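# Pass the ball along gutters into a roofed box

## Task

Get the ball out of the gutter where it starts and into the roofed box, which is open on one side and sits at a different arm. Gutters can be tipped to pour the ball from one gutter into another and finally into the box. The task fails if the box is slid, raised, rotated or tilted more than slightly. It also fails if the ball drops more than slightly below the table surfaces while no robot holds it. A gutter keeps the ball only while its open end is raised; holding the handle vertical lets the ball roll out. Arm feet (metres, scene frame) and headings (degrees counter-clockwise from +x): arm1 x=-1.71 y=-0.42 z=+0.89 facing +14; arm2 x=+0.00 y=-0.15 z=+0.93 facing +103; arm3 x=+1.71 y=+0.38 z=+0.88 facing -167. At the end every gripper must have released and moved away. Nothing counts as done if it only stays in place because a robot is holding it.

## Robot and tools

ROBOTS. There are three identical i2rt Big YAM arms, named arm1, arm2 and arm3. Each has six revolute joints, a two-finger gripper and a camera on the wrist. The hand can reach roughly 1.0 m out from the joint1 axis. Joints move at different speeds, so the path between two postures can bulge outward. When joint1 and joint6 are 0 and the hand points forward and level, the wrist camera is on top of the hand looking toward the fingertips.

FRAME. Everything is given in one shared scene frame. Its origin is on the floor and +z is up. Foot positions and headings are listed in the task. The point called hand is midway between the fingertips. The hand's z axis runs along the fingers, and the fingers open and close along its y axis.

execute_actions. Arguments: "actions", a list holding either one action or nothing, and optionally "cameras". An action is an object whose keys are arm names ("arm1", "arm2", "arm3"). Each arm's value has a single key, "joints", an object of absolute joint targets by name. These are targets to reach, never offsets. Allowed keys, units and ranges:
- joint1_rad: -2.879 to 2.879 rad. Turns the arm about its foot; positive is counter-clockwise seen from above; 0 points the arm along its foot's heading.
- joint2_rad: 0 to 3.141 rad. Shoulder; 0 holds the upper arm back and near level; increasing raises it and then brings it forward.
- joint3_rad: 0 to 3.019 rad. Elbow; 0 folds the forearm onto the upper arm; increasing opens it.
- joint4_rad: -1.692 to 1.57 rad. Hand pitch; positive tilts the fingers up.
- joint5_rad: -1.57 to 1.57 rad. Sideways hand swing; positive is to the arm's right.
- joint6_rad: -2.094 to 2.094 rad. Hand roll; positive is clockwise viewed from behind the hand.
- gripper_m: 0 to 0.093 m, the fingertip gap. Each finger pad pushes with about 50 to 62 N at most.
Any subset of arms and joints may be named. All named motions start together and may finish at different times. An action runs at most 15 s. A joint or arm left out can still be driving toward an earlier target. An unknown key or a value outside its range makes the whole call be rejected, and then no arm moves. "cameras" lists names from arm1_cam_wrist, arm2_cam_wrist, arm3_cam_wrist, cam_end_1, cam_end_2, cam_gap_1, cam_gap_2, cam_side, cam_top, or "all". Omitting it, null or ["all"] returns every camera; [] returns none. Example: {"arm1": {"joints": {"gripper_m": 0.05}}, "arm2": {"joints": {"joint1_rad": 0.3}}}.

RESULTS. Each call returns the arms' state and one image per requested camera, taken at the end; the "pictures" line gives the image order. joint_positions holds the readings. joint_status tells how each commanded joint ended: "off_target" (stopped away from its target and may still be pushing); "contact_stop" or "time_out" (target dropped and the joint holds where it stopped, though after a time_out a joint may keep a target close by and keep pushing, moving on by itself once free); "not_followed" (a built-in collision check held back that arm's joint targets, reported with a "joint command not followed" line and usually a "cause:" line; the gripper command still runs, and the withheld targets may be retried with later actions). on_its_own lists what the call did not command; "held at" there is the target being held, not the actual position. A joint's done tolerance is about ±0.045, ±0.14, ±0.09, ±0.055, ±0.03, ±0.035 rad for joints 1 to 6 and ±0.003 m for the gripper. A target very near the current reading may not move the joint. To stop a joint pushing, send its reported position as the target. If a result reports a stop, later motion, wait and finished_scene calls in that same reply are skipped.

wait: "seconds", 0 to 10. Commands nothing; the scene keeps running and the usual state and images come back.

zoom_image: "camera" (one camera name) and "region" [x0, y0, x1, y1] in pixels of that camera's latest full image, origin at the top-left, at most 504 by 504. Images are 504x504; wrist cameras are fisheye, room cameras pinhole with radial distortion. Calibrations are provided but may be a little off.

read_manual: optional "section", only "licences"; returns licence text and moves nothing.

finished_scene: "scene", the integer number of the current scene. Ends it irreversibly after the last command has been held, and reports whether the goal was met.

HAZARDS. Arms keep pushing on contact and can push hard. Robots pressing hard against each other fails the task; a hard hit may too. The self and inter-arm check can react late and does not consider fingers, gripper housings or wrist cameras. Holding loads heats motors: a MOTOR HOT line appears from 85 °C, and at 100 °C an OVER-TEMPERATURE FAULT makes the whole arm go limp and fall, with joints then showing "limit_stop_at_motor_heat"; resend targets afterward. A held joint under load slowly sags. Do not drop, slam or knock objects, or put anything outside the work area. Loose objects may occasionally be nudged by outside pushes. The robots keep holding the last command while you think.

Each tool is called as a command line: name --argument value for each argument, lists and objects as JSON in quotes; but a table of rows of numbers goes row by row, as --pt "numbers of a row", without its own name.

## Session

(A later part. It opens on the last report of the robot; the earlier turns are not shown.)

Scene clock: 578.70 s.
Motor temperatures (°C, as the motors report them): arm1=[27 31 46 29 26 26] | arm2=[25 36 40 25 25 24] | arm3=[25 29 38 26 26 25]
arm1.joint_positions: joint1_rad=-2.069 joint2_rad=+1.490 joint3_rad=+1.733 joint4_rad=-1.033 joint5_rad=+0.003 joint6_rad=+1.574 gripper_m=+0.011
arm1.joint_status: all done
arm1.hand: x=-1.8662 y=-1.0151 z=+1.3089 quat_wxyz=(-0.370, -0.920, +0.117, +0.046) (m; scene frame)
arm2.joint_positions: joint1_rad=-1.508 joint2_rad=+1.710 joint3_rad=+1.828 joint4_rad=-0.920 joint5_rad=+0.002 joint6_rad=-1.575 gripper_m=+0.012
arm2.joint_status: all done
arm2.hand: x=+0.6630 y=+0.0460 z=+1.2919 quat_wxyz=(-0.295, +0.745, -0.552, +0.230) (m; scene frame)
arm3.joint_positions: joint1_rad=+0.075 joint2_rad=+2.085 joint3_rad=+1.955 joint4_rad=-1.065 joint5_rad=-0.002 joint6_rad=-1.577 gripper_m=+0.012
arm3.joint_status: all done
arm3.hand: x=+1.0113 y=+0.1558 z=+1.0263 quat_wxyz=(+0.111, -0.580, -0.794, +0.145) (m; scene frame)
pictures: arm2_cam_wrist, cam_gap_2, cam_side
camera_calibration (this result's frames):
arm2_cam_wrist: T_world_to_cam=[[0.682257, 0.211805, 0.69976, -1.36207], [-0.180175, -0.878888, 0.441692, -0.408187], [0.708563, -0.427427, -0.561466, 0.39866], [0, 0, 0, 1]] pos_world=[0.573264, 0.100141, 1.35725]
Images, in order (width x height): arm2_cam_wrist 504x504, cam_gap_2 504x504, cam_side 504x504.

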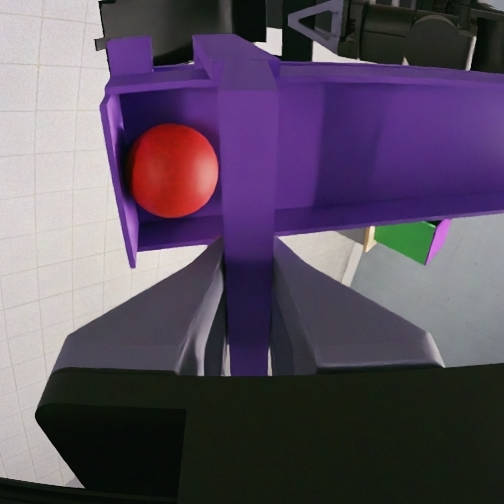

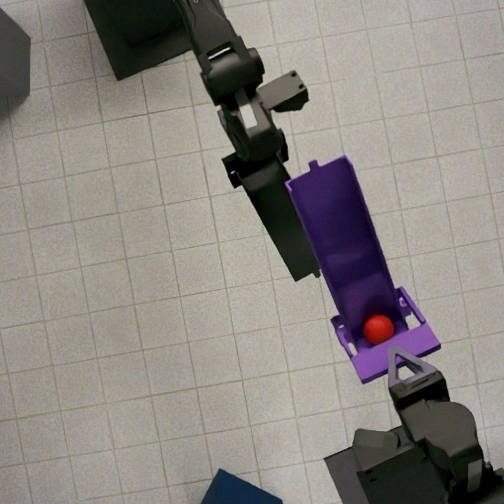

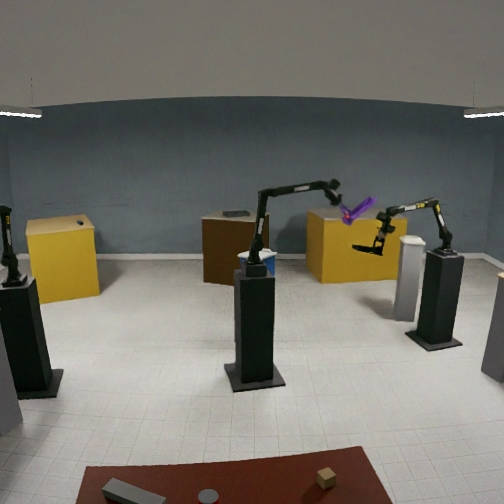

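execute_actions --actions '[{"arm1": {"joints": {"joint1_rad": -2.052, "joint3_rad": 1.19, "joint5_rad": -0.252, "joint6_rad": 0.13}}, "arm2": {"joints": {"joint2_rad": 1.852, "joint4_rad": -1.23}}}]' --cameras '["arm2_cam_wrist", "cam_gap_2", "cam_side", "cam_end_1", "arm1_cam_wrist"]'

zoom_image --camera "cam_side" --region '[300, 180, 420, 270]'

zoom_image --camera "cam_gap_2" --region '[200, 130, 400, 330]'

Scene clock: 599.80 s.
Motor temperatures (°C, as the motors report them): arm1=[27 30 45 29 26 26] | arm2=[25 35 40 25 25 24] | arm3=[25 31 40 26 26 25]
arm1.joint_positions: joint1_rad=-2.057 joint2_rad=+1.475 joint3_rad=+1.163 joint4_rad=-1.030 joint5_rad=-0.243 joint6_rad=+0.145 gripper_m=+0.011
arm1.joint_status: all done
arm1.hand: x=-1.7859 y=-0.8945 z=+1.0430 quat_wxyz=(-0.161, -0.810, -0.564, -0.005) (m; scene frame)
arm2.joint_positions: joint1_rad=-1.508 joint2_rad=+1.897 joint3_rad=+1.813 joint4_rad=-1.228 joint5_rad=+0.001 joint6_rad=-1.575 gripper_m=+0.012
arm2.joint_status: all done
arm2.hand: x=+0.6242 y=+0.0323 z=+1.1252 quat_wxyz=(-0.098, +0.796, -0.591, +0.083) (m; scene frame)
arm3.joint_positions: joint1_rad=+0.075 joint2_rad=+2.085 joint3_rad=+1.955 joint4_rad=-1.065 joint5_rad=-0.002 joint6_rad=-1.577 gripper_m=+0.012
arm3.joint_status: not commanded
arm3.hand: x=+1.0113 y=+0.1558 z=+1.0263 quat_wxyz=(+0.111, -0.580, -0.794, +0.145) (m; scene frame)
pictures: arm1_cam_wrist, arm2_cam_wrist, cam_end_1, cam_gap_2, cam_side
camera_calibration (this result's frames):
arm1_cam_wrist: T_world_to_cam=[[-0.907312, 0.320165, -0.272544, -1.0499], [0.197132, 0.896468, 0.396842, 0.748183], [0.371382, 0.306332, -0.876491, 1.97314], [0, 0, 0, 1]] pos_world=[-1.83286, -0.93902, 1.14639]
arm2_cam_wrist: T_world_to_cam=[[0.924398, 0.277208, 0.262001, -0.876732], [0.072787, -0.802469, 0.592238, -0.68332], [0.374421, -0.528393, -0.761978, 0.764178], [0, 0, 0, 1]] pos_world=[0.574062, 0.0984801, 1.21668]
Images, in order (width x height): arm1_cam_wrist 504x504, arm2_cam_wrist 504x504, cam_end_1 504x504, cam_gap_2 504x504, cam_side 504x504.

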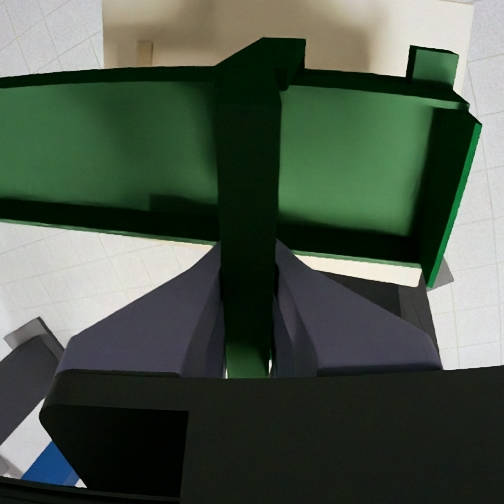

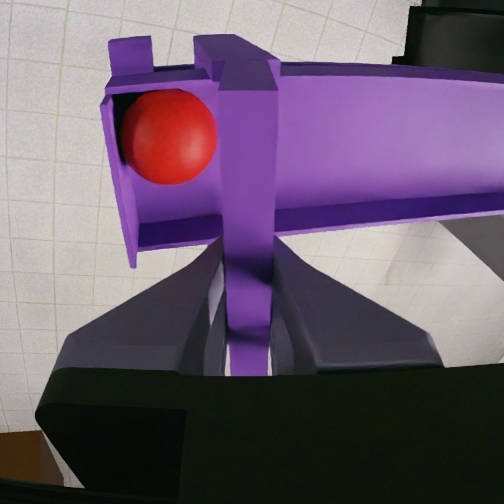

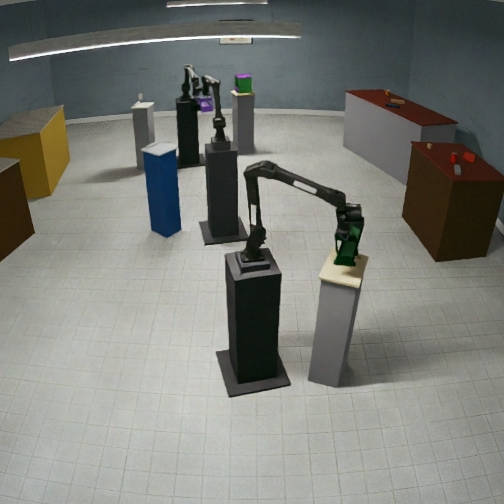

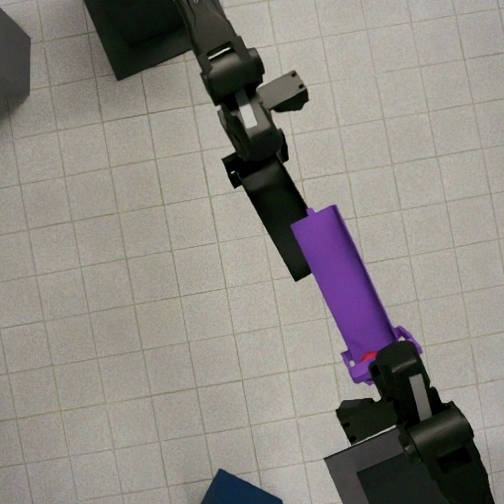

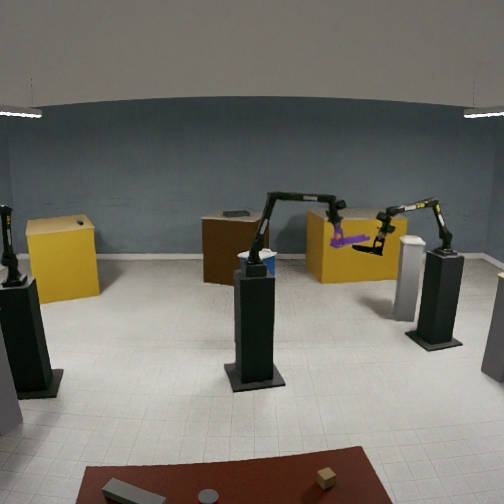

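Region (300, 180, 420, 270) of cam_side's 504x504 image, scaled by 4.200, with more detail than that image has; it fills the top 378 rows of this view, and the rest is white.

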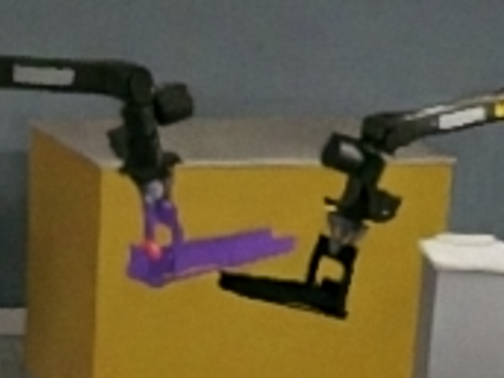

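Region (200, 130, 400, 330) of cam_gap_2's 504x504 image, scaled by 2.520, with more detail than that image has.

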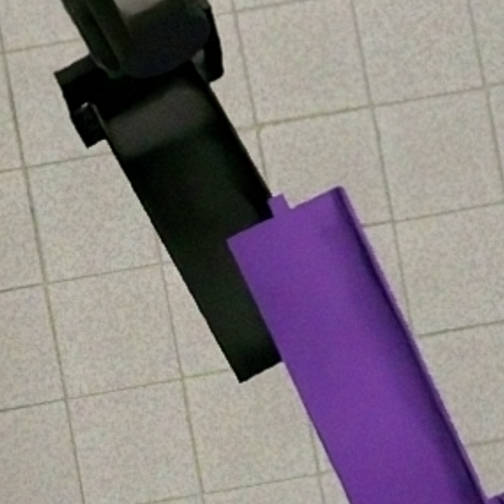

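execute_actions --actions '[{"arm1": {"joints": {"joint2_rad": 1.622}}, "arm2": {"joints": {"joint1_rad": -1.463}}}]' --cameras '["arm2_cam_wrist", "cam_gap_2", "cam_side", "cam_end_1", "arm1_cam_wrist"]'

zoom_image --camera "cam_gap_2" --region '[200, 130, 400, 330]'

zoom_image --camera "cam_end_1" --region '[290, 190, 410, 310]'

Scene clock: 632.23 s.
Motor temperatures (°C, as the motors report them): arm1=[27 30 42 29 27 26] | arm2=[25 36 40 25 25 24] | arm3=[25 33 42 26 26 25]
arm1.joint_positions: joint1_rad=-2.057 joint2_rad=+1.644 joint3_rad=+1.164 joint4_rad=-1.028 joint5_rad=-0.245 joint6_rad=+0.144 gripper_m=+0.011
arm1.joint_status: all done
arm1.hand: x=-1.7847 y=-0.8932 z=+0.9670 quat_wxyz=(-0.107, -0.819, -0.559, -0.067) (m; scene frame)
arm2.joint_positions: joint1_rad=-1.464 joint2_rad=+1.897 joint3_rad=+1.813 joint4_rad=-1.228 joint5_rad=+0.001 joint6_rad=-1.575 gripper_m=+0.012
arm2.joint_status: all done
arm2.hand: x=+0.6155 y=+0.0596 z=+1.1248 quat_wxyz=(-0.100, +0.809, -0.574, +0.080) (m; scene frame)
arm3.joint_positions: joint1_rad=+0.075 joint2_rad=+2.085 joint3_rad=+1.955 joint4_rad=-1.065 joint5_rad=-0.002 joint6_rad=-1.577 gripper_m=+0.012
arm3.joint_status: not commanded
arm3.hand: x=+1.0113 y=+0.1558 z=+1.0263 quat_wxyz=(+0.111, -0.580, -0.794, +0.145) (m; scene frame)
pictures: arm1_cam_wrist, arm2_cam_wrist, cam_end_1, cam_gap_2, cam_side
camera_calibration (this result's frames):
arm1_cam_wrist: T_world_to_cam=[[-0.897652, 0.360333, -0.253733, -1.03501], [0.176083, 0.82104, 0.543036, 0.530573], [0.403999, 0.442779, -0.800457, 2.01227], [0, 0, 0, 1]] pos_world=[-1.83546, -0.953665, 1.06]
arm2_cam_wrist: T_world_to_cam=[[0.911504, 0.317499, 0.261447, -0.870024], [0.108543, -0.798836, 0.591675, -0.68212], [0.39671, -0.510936, -0.762605, 0.767534], [0, 0, 0, 1]] pos_world=[0.562582, 0.123491, 1.21638]
Images, in order (width x height): arm1_cam_wrist 504x504, arm2_cam_wrist 504x504, cam_end_1 504x504, cam_gap_2 504x504, cam_side 504x504.

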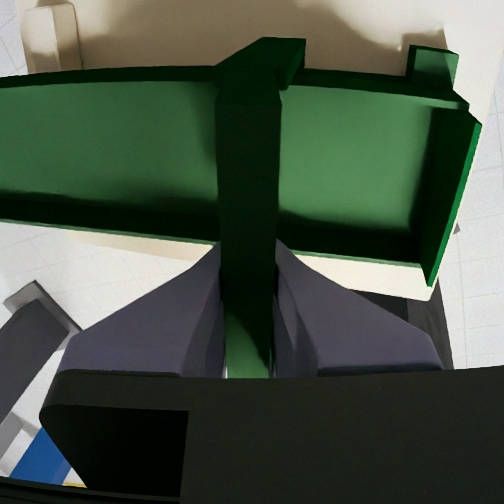

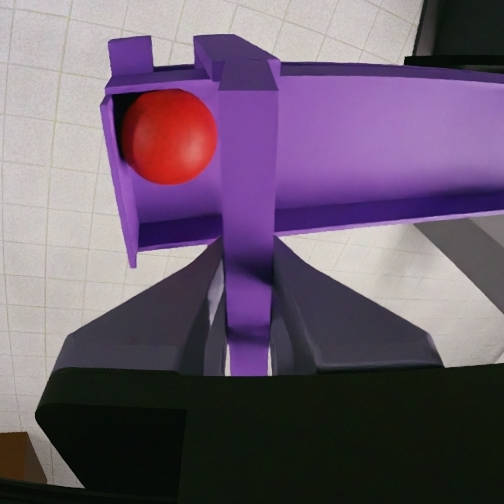

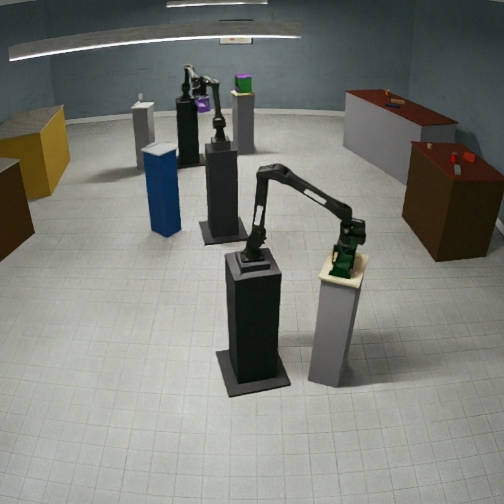

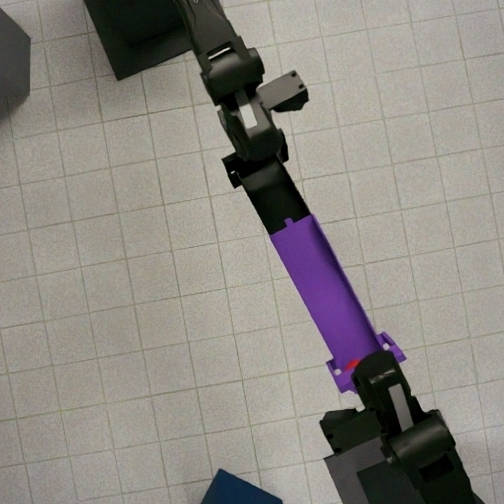

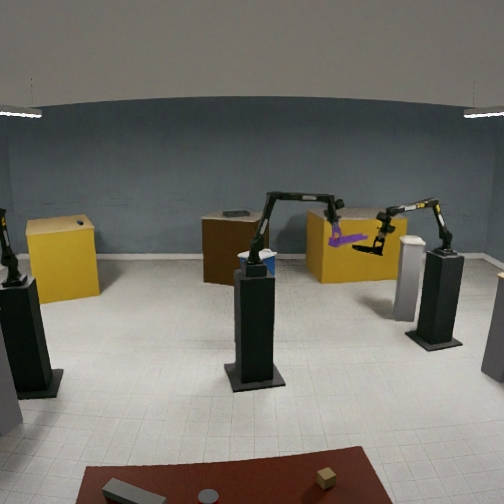

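Region (200, 130, 400, 330) of cam_gap_2's 504x504 image, scaled by 2.520, with more detail than that image has.

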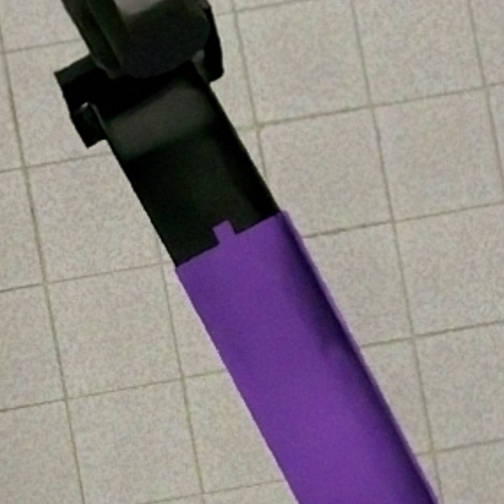

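Region (290, 190, 410, 310) of cam_end_1's 504x504 image, scaled by 4.200, with more detail than that image has.

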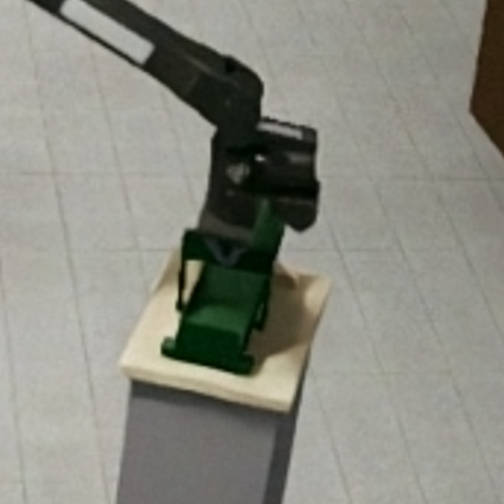

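execute_actions --actions '[{"arm1": {"joints": {"gripper_m": 0.05}}, "arm2": {"joints": {"joint4_rad": -1.367}}}]' --cameras '["arm2_cam_wrist", "arm1_cam_wrist"]'

Scene clock: 636.67 s.
Motor temperatures (°C, as the motors report them): arm1=[27 30 42 29 27 26] | arm2=[25 36 40 25 25 24] | arm3=[25 33 42 26 26 25]
arm1.joint_positions: joint1_rad=-2.057 joint2_rad=+1.644 joint3_rad=+1.164 joint4_rad=-1.028 joint5_rad=-0.247 joint6_rad=+0.144 gripper_m=+0.050
arm1.joint_status: all done
arm1.hand: x=-1.7844 y=-0.8933 z=+0.9675 quat_wxyz=(-0.108, -0.819, -0.559, -0.067) (m; scene frame)
arm2.joint_positions: joint1_rad=-1.464 joint2_rad=+1.897 joint3_rad=+1.813 joint4_rad=-1.359 joint5_rad=+0.001 joint6_rad=-1.575 gripper_m=+0.012
arm2.joint_status: all done
arm2.hand: x=+0.5856 y=+0.0493 z=+1.1187 quat_wxyz=(-0.047, +0.814, -0.578, +0.042) (m; scene frame)
arm3.joint_positions: joint1_rad=+0.075 joint2_rad=+2.085 joint3_rad=+1.955 joint4_rad=-1.065 joint5_rad=-0.002 joint6_rad=-1.577 gripper_m=+0.012
arm3.joint_status: not commanded
arm3.hand: x=+1.0113 y=+0.1558 z=+1.0263 quat_wxyz=(+0.111, -0.580, -0.794, +0.145) (m; scene frame)
pictures: arm1_cam_wrist, arm2_cam_wrist
camera_calibration (this result's frames):
arm1_cam_wrist: T_world_to_cam=[[-0.897168, 0.359916, -0.256029, -1.03182], [0.174888, 0.821749, 0.542349, 0.529537], [0.405591, 0.441802, -0.800192, 2.01424], [0, 0, 0, 1]] pos_world=[-1.83528, -0.953674, 1.06041]
arm2_cam_wrist: T_world_to_cam=[[0.936512, 0.324313, 0.13329, -0.709572], [0.18148, -0.773588, 0.607146, -0.744808], [0.300017, -0.54441, -0.783331, 0.850934], [0, 0, 0, 1]] pos_world=[0.544396, 0.117207, 1.21335]
Images, in order (width x height): arm1_cam_wrist 504x504, arm2_cam_wrist 504x504.

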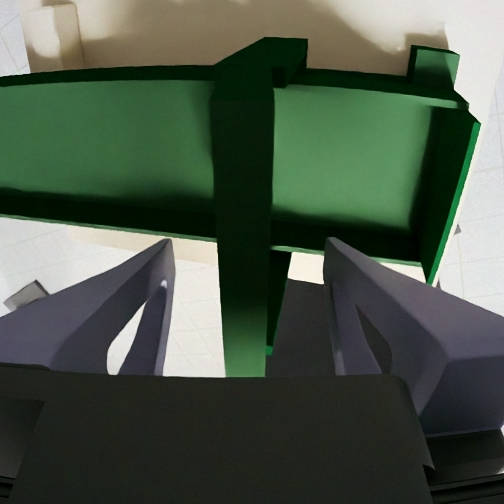

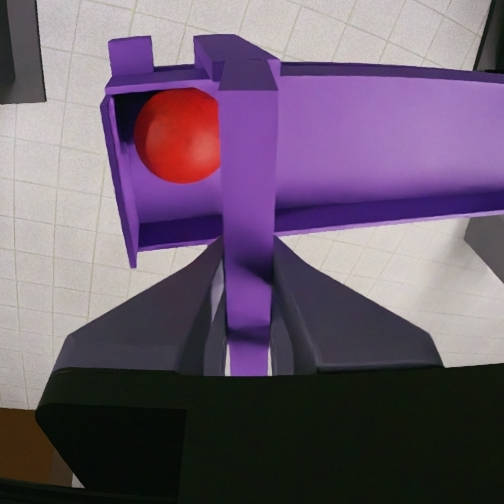

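execute_actions --actions '[]' --cameras '["arm2_cam_wrist", "arm3_cam_wrist", "cam_gap_2", "cam_side"]'

zoom_image --camera "cam_side" --region '[300, 180, 420, 270]'

Scene clock: 641.17 s.
Motor temperatures (°C, as the motors report them): arm1=[27 30 42 29 27 26] | arm2=[25 36 40 25 25 24] | arm3=[25 33 42 26 26 25]
arm1.joint_positions: joint1_rad=-2.057 joint2_rad=+1.644 joint3_rad=+1.164 joint4_rad=-1.028 joint5_rad=-0.247 joint6_rad=+0.144 gripper_m=+0.050
arm1.joint_status: all done
arm1.hand: x=-1.7844 y=-0.8933 z=+0.9675 quat_wxyz=(-0.108, -0.819, -0.559, -0.067) (m; scene frame)
arm2.joint_positions: joint1_rad=-1.464 joint2_rad=+1.897 joint3_rad=+1.813 joint4_rad=-1.361 joint5_rad=+0.001 joint6_rad=-1.575 gripper_m=+0.012
arm2.joint_status: all done
arm2.hand: x=+0.5851 y=+0.0491 z=+1.1187 quat_wxyz=(-0.046, +0.814, -0.578, +0.041) (m; scene frame)
arm3.joint_positions: joint1_rad=+0.075 joint2_rad=+2.085 joint3_rad=+1.955 joint4_rad=-1.070 joint5_rad=-0.001 joint6_rad=-1.578 gripper_m=+0.012
arm3.joint_status: not commanded
arm3.hand: x=+1.0123 y=+0.1566 z=+1.0259 quat_wxyz=(+0.110, -0.580, -0.795, +0.143) (m; scene frame)
pictures: arm2_cam_wrist, arm3_cam_wrist, cam_gap_2, cam_side
camera_calibration (this result's frames):
arm2_cam_wrist: T_world_to_cam=[[0.936808, 0.324384, 0.131021, -0.706648], [0.182772, -0.773142, 0.607327, -0.745791], [0.298305, -0.545001, -0.783574, 0.852242], [0, 0, 0, 1]] pos_world=[0.544075, 0.117096, 1.21332]
arm3_cam_wrist: T_world_to_cam=[[-0.894944, -0.276362, 0.350284, 0.590263], [-0.0481983, 0.840363, 0.539876, -0.629362], [-0.443567, 0.466276, -0.765398, 1.28838], [0, 0, 0, 1]] pos_world=[1.0694, 0.0912775, 1.11914]
Images, in order (width x height): arm2_cam_wrist 504x504, arm3_cam_wrist 504x504, cam_gap_2 504x504, cam_side 504x504.

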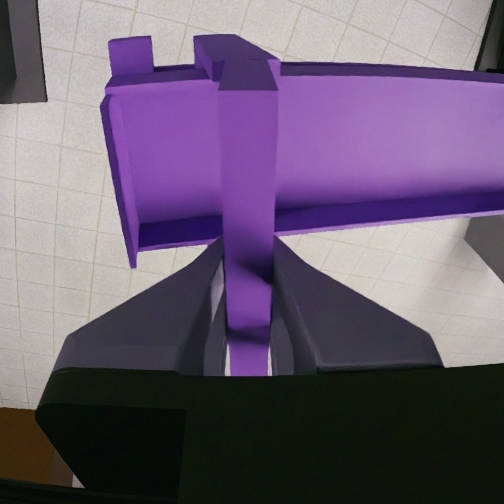

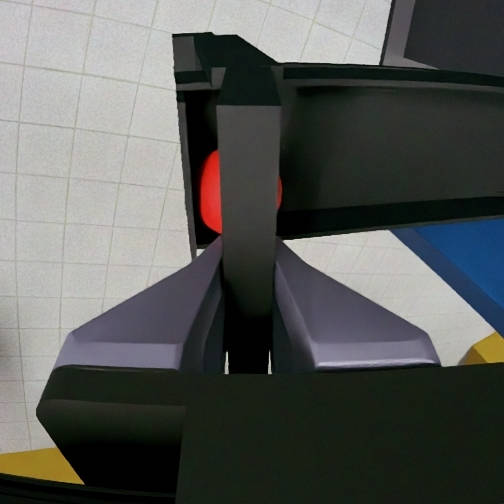

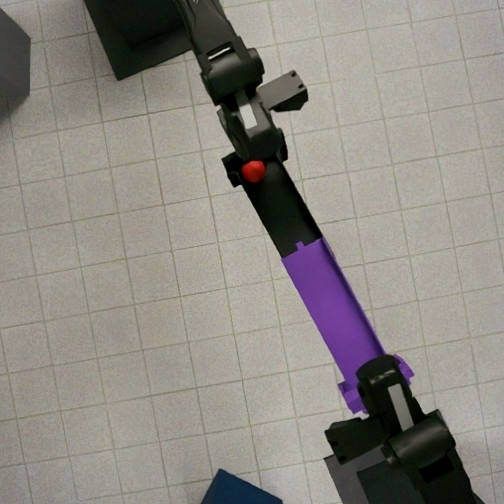

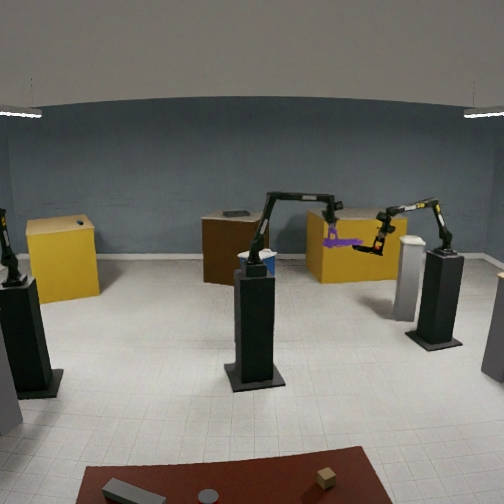

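Region (300, 180, 420, 270) of cam_side's 504x504 image, scaled by 4.200, with more detail than that image has; it fills the top 378 rows of this view, and the rest is white.

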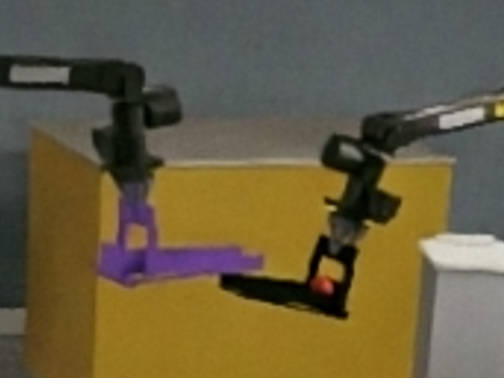

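execute_actions --actions '[{"arm1": {"joints": {"joint2_rad": 1.1}}, "arm2": {"joints": {"joint1_rad": -0.141, "joint2_rad": 1.47, "joint4_rad": -0.775, "joint5_rad": 0.158, "joint6_rad": -0.858}}, "arm3": {"joints": {"joint1_rad": 1.72, "joint2_rad": 0.98, "joint3_rad": 0.73, "joint4_rad": -0.805}}}]' --cameras '["arm3_cam_wrist", "cam_end_2", "cam_end_1", "cam_side"]'

zoom_image --camera "cam_end_2" --region '[60, 190, 260, 340]'

Scene clock: 760.37 s.
Motor temperatures (°C, as the motors report them): arm1=[27 30 41 29 27 26] | arm2=[25 37 41 25 25 24] | arm3=[25 35 44 26 26 25]
arm1.joint_positions: joint1_rad=-2.057 joint2_rad=+1.094 joint3_rad=+1.164 joint4_rad=-1.028 joint5_rad=-0.248 joint6_rad=+0.144 gripper_m=+0.050
arm1.joint_status: all done
arm1.hand: x=-1.7758 y=-0.8550 z=+1.2091 quat_wxyz=(-0.285, -0.765, -0.562, +0.134) (m; scene frame)
arm2.joint_positions: joint1_rad=-0.133 joint2_rad=+1.484 joint3_rad=+1.819 joint4_rad=-0.804 joint5_rad=+0.155 joint6_rad=-0.869 gripper_m=+0.012
arm2.joint_status: all done
arm2.hand: x=-0.0320 y=+0.4880 z=+1.4492 quat_wxyz=(-0.502, +0.801, -0.295, -0.138) (m; scene frame)
arm3.joint_positions: joint1_rad=+1.721 joint2_rad=+0.999 joint3_rad=+0.725 joint4_rad=-0.810 joint5_rad=-0.004 joint6_rad=-1.580 gripper_m=+0.012
arm3.joint_status: all done
arm3.hand: x=+1.8456 y=+0.0428 z=+1.0468 quat_wxyz=(-0.050, +0.186, -0.953, +0.233) (m; scene frame)
pictures: arm3_cam_wrist, cam_end_1, cam_end_2, cam_side
camera_calibration (this result's frames):
arm3_cam_wrist: T_world_to_cam=[[0.320557, -0.828656, 0.458882, -1.03607], [-0.865495, -0.0593718, 0.497387, 1.08656], [-0.384918, -0.556601, -0.736229, 1.63216], [0, 0, 0, 1]] pos_world=[1.90078, 0.114423, 1.13664]
Images, in order (width x height): arm3_cam_wrist 504x504, cam_end_1 504x504, cam_end_2 504x504, cam_side 504x504.

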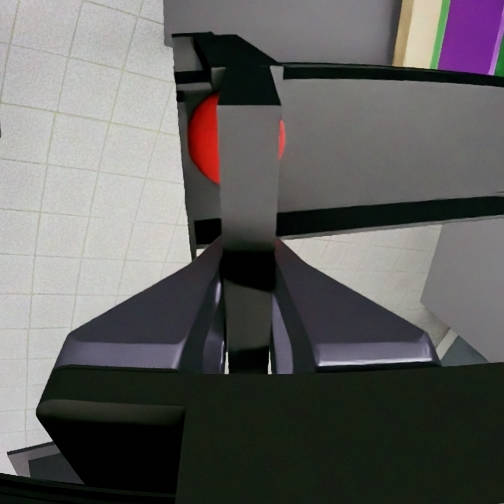

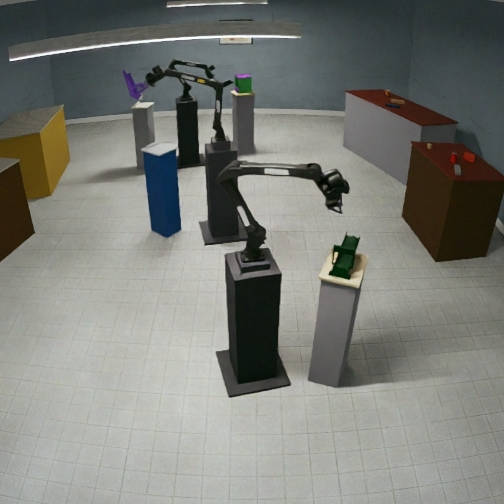

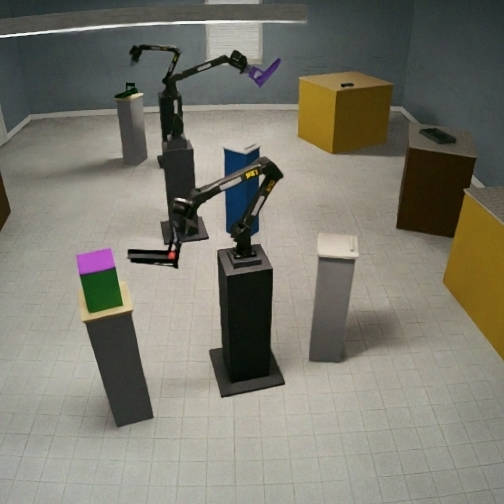

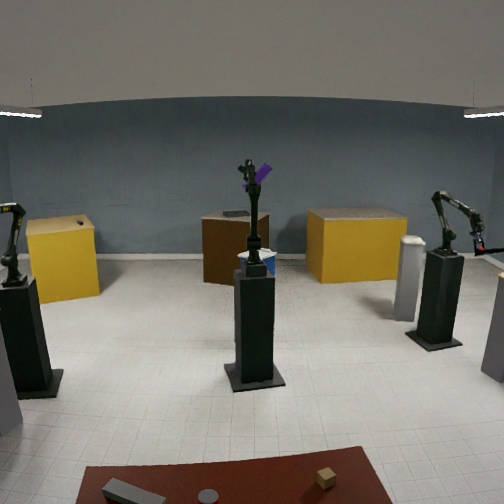

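Region (60, 190, 260, 340) of cam_end_2's 504x504 image, scaled by 2.520, with more detail than that image has; it fills the top 378 rows of this view, and the rest is white.

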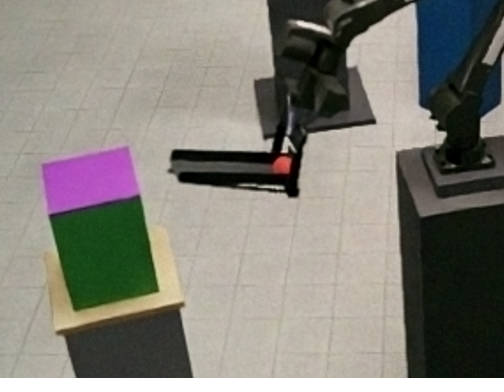

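zoom_image --camera "arm3_cam_wrist" --region '[364, 0, 504, 105]'

zoom_image --camera "cam_end_2" --region '[70, 230, 190, 330]'

zoom_image --camera "cam_end_1" --region '[190, 55, 270, 115]'

Region (364, 0, 504, 105) of arm3_cam_wrist's 504x504 image, scaled by 3.600, with more detail than that image has; it fills the top 378 rows of this view, and the rest is white.

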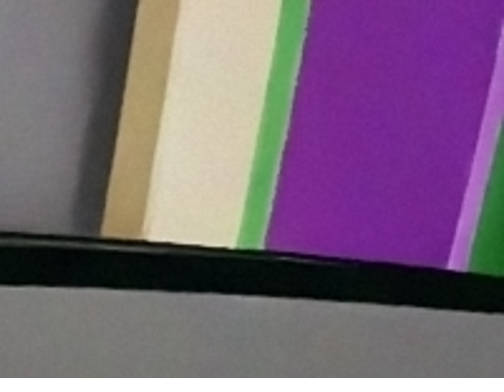

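Region (70, 230, 190, 330) of cam_end_2's 504x504 image, scaled by 4.200, with more detail than that image has.

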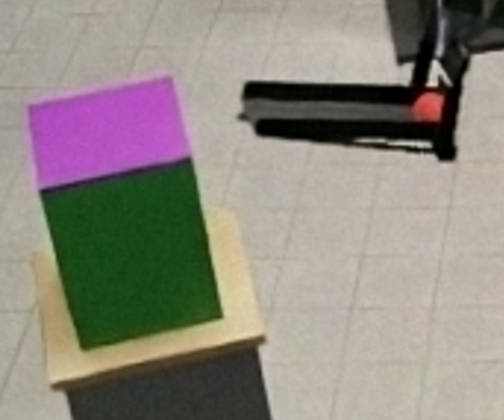

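Region (190, 55, 270, 115) of cam_end_1's 504x504 image, scaled by 6.300, with more detail than that image has; it fills the top 378 rows of this view, and the rest is white.

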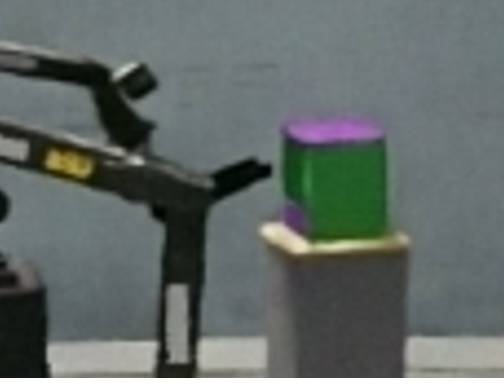

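execute_actions --actions '[{"arm2": {"joints": {"joint1_rad": -0.146, "joint3_rad": 1.085, "joint4_rad": -0.77}}, "arm3": {"joints": {"joint1_rad": 1.80, "joint2_rad": 1.245, "joint3_rad": 1.158, "joint4_rad": -1.10}}}]' --cameras '["arm3_cam_wrist", "cam_end_2", "cam_end_1", "arm2_cam_wrist"]'

zoom_image --camera "cam_end_2" --region '[70, 230, 190, 330]'

zoom_image --camera "cam_end_1" --region '[190, 55, 270, 115]'

Scene clock: 881.73 s.
Motor temperatures (°C, as the motors report them): arm1=[27 29 43 29 27 26] | arm2=[25 34 42 26 25 24] | arm3=[25 31 39 26 26 25]
arm1.joint_positions: joint1_rad=-2.057 joint2_rad=+1.094 joint3_rad=+1.164 joint4_rad=-1.028 joint5_rad=-0.248 joint6_rad=+0.144 gripper_m=+0.050
arm1.joint_status: not commanded
arm1.hand: x=-1.7758 y=-0.8550 z=+1.2091 quat_wxyz=(-0.285, -0.765, -0.562, +0.134) (m; scene frame)
arm2.joint_positions: joint1_rad=-0.133 joint2_rad=+1.493 joint3_rad=+1.064 joint4_rad=-0.789 joint5_rad=+0.156 joint6_rad=-0.867 gripper_m=+0.012
arm2.joint_status: all done
arm2.hand: x=-0.0181 y=+0.3402 z=+1.0483 quat_wxyz=(-0.186, +0.933, -0.309, +0.006) (m; scene frame)
arm3.joint_positions: joint1_rad=+1.802 joint2_rad=+1.250 joint3_rad=+1.100 joint4_rad=-1.095 joint5_rad=-0.001 joint6_rad=-1.580 gripper_m=+0.012
arm3.joint_status: all done
arm3.hand: x=+1.9010 y=-0.0057 z=+1.1026 quat_wxyz=(-0.041, +0.228, -0.960, +0.154) (m; scene frame)
pictures: arm2_cam_wrist, arm3_cam_wrist, cam_end_1, cam_end_2
camera_calibration (this result's frames):
arm2_cam_wrist: T_world_to_cam=[[0.575817, 0.735424, 0.357192, -0.610278], [0.566666, -0.673924, 0.474042, -0.254877], [0.589343, -0.0705526, -0.804797, 1.00182], [0, 0, 0, 1]] pos_world=[-0.0945785, 0.347727, 1.14507]
arm3_cam_wrist: T_world_to_cam=[[0.415531, -0.85494, 0.310503, -1.13673], [-0.81993, -0.204293, 0.534771, 0.97517], [-0.393763, -0.476805, -0.78588, 1.73954], [0, 0, 0, 1]] pos_world=[1.95688, 0.0568108, 1.19854]
Images, in order (width x height): arm2_cam_wrist 504x504, arm3_cam_wrist 504x504, cam_end_1 504x504, cam_end_2 504x504.

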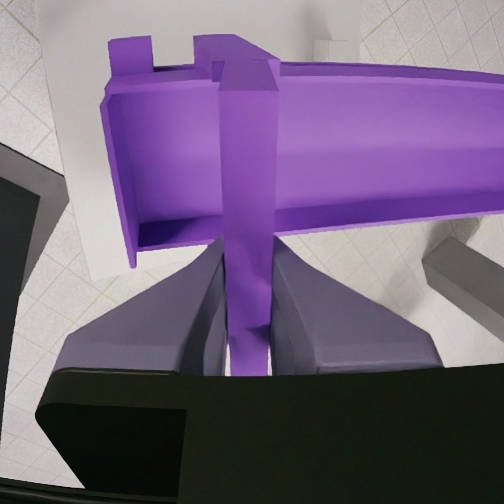

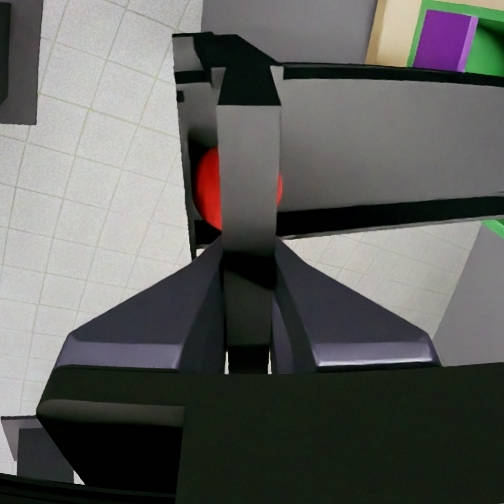

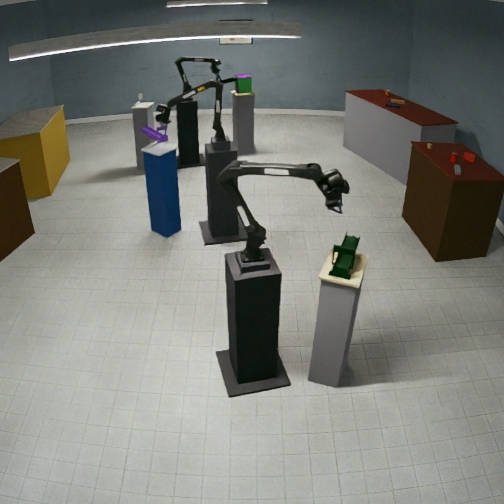

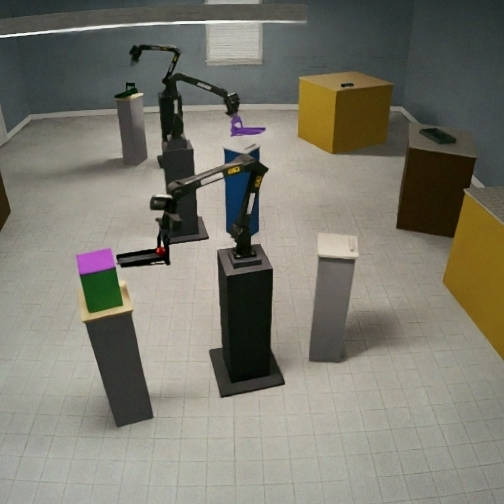

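Region (70, 230, 190, 330) of cam_end_2's 504x504 image, scaled by 4.200, with more detail than that image has.

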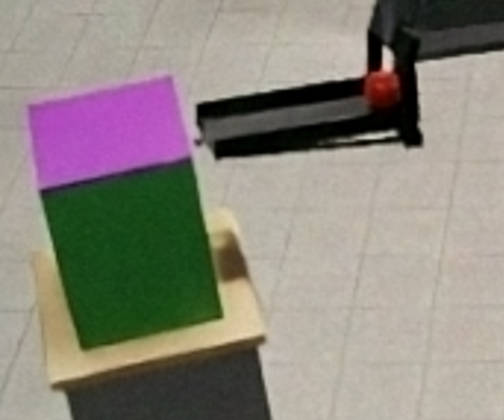

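Region (190, 55, 270, 115) of cam_end_1's 504x504 image, scaled by 6.300, with more detail than that image has; it fills the top 378 rows of this view, and the rest is white.

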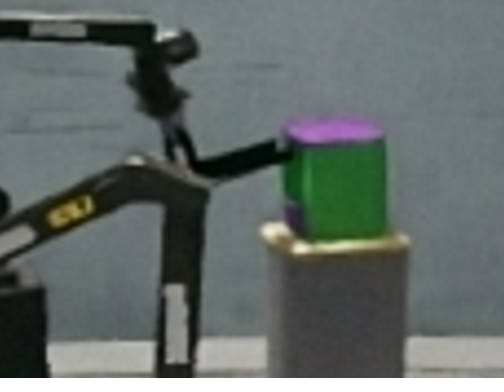

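zoom_image --camera "arm3_cam_wrist" --region '[364, 0, 504, 105]'

zoom_image --camera "arm3_cam_wrist" --region '[424, 180, 504, 260]'

Region (364, 0, 504, 105) of arm3_cam_wrist's 504x504 image, scaled by 3.600, with more detail than that image has; it fills the top 378 rows of this view, and the rest is white.

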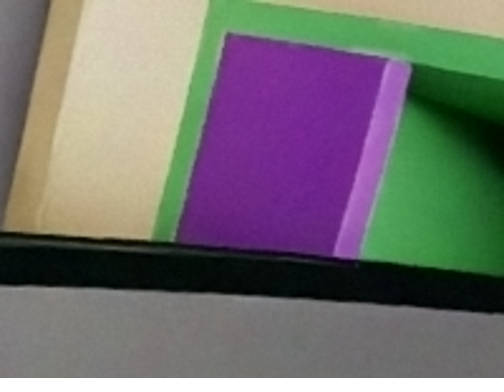

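Region (424, 180, 504, 260) of arm3_cam_wrist's 504x504 image, scaled by 6.300, with more detail than that image has.

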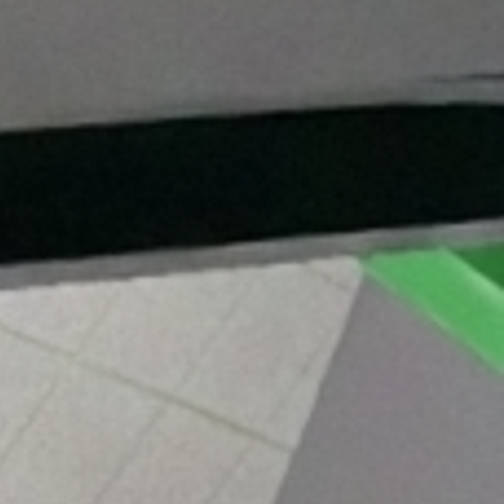

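execute_actions --actions '[{"arm2": {"joints": {"joint2_rad": 1.635}}, "arm3": {"joints": {"joint2_rad": 1.34, "joint3_rad": 1.254, "joint4_rad": -1.188}}}]' --cameras '["arm3_cam_wrist", "cam_end_2", "cam_end_1", "arm2_cam_wrist"]'

zoom_image --camera "cam_end_2" --region '[70, 230, 190, 330]'

zoom_image --camera "cam_end_1" --region '[130, 55, 270, 160]'

Scene clock: 996.70 s.
Motor temperatures (°C, as the motors report them): arm1=[27 28 44 29 27 26] | arm2=[25 33 41 26 25 24] | arm3=[25 30 43 26 26 25]
arm1.joint_positions: joint1_rad=-2.057 joint2_rad=+1.094 joint3_rad=+1.164 joint4_rad=-1.028 joint5_rad=-0.248 joint6_rad=+0.144 gripper_m=+0.050
arm1.joint_status: not commanded
arm1.hand: x=-1.7758 y=-0.8550 z=+1.2091 quat_wxyz=(-0.285, -0.765, -0.562, +0.134) (m; scene frame)
arm2.joint_positions: joint1_rad=-0.134 joint2_rad=+1.658 joint3_rad=+1.064 joint4_rad=-0.784 joint5_rad=+0.156 joint6_rad=-0.866 gripper_m=+0.012
arm2.joint_status: all done
arm2.hand: x=-0.0163 y=+0.3333 z=+0.9715 quat_wxyz=(-0.113, +0.944, -0.307, +0.037) (m; scene frame)
arm3.joint_positions: joint1_rad=+1.802 joint2_rad=+1.348 joint3_rad=+1.176 joint4_rad=-1.181 joint5_rad=-0.001 joint6_rad=-1.580 gripper_m=+0.012
arm3.joint_status: all done
arm3.hand: x=+1.9056 y=-0.0149 z=+1.0909 quat_wxyz=(-0.029, +0.230, -0.967, +0.102) (m; scene frame)
pictures: arm2_cam_wrist, arm3_cam_wrist, cam_end_1, cam_end_2
camera_calibration (this result's frames):
arm2_cam_wrist: T_world_to_cam=[[0.573552, 0.781783, 0.244649, -0.484908], [0.55684, -0.591129, 0.583521, -0.358192], [0.600806, -0.198449, -0.774371, 0.951683], [0, 0, 0, 1]] pos_world=[-0.0942013, 0.356216, 1.0646]
arm3_cam_wrist: T_world_to_cam=[[0.428738, -0.879564, 0.206279, -1.05473], [-0.793733, -0.25768, 0.550989, 0.914966], [-0.431476, -0.399961, -0.808616, 1.8256], [0, 0, 0, 1]] pos_world=[1.96614, 0.0382383, 1.18964]
Images, in order (width x height): arm2_cam_wrist 504x504, arm3_cam_wrist 504x504, cam_end_1 504x504, cam_end_2 504x504.

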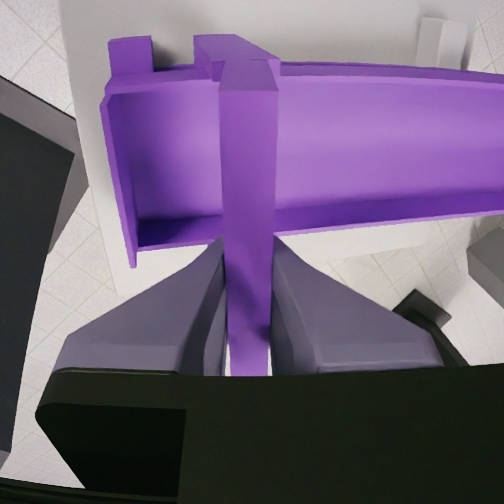

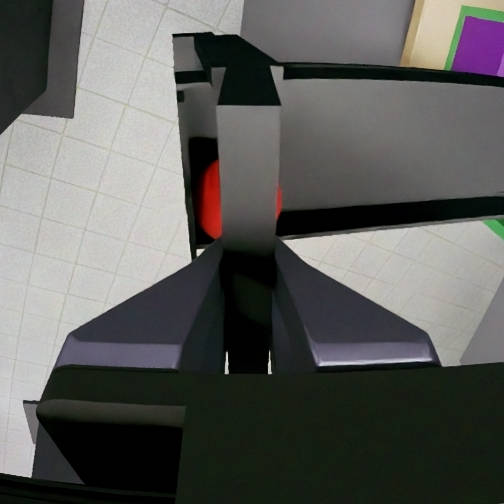

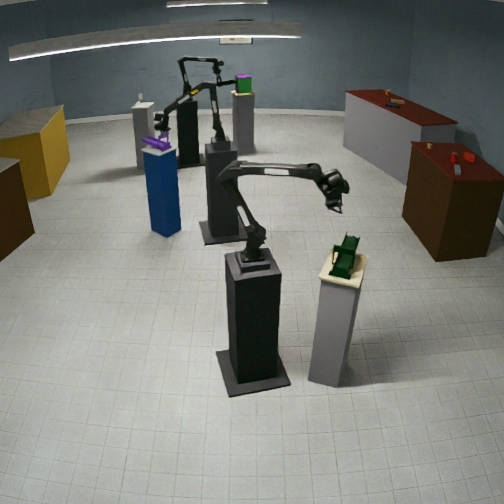

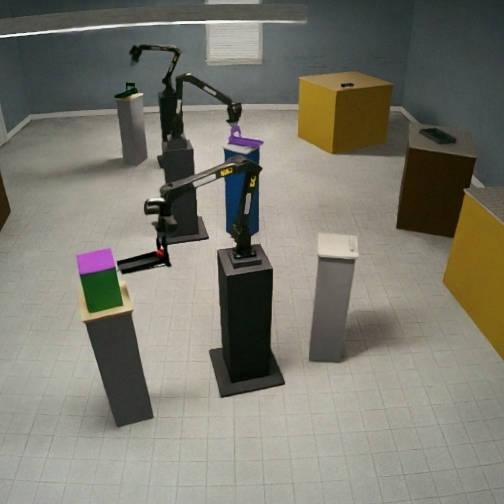

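Region (70, 230, 190, 330) of cam_end_2's 504x504 image, scaled by 4.200, with more detail than that image has.

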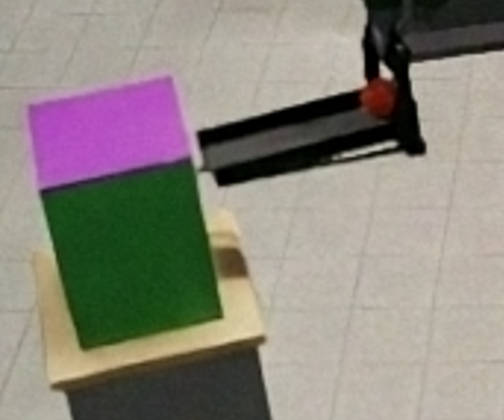

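Region (130, 55, 270, 160) of cam_end_1's 504x504 image, scaled by 3.600, with more detail than that image has; it fills the top 378 rows of this view, and the rest is white.

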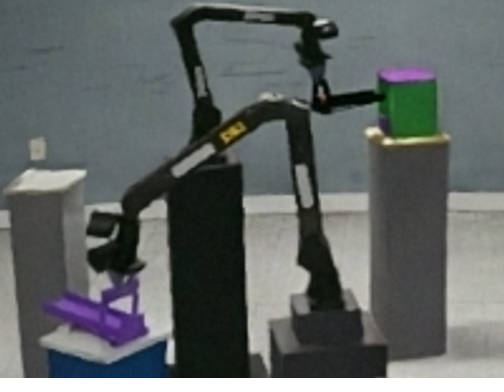

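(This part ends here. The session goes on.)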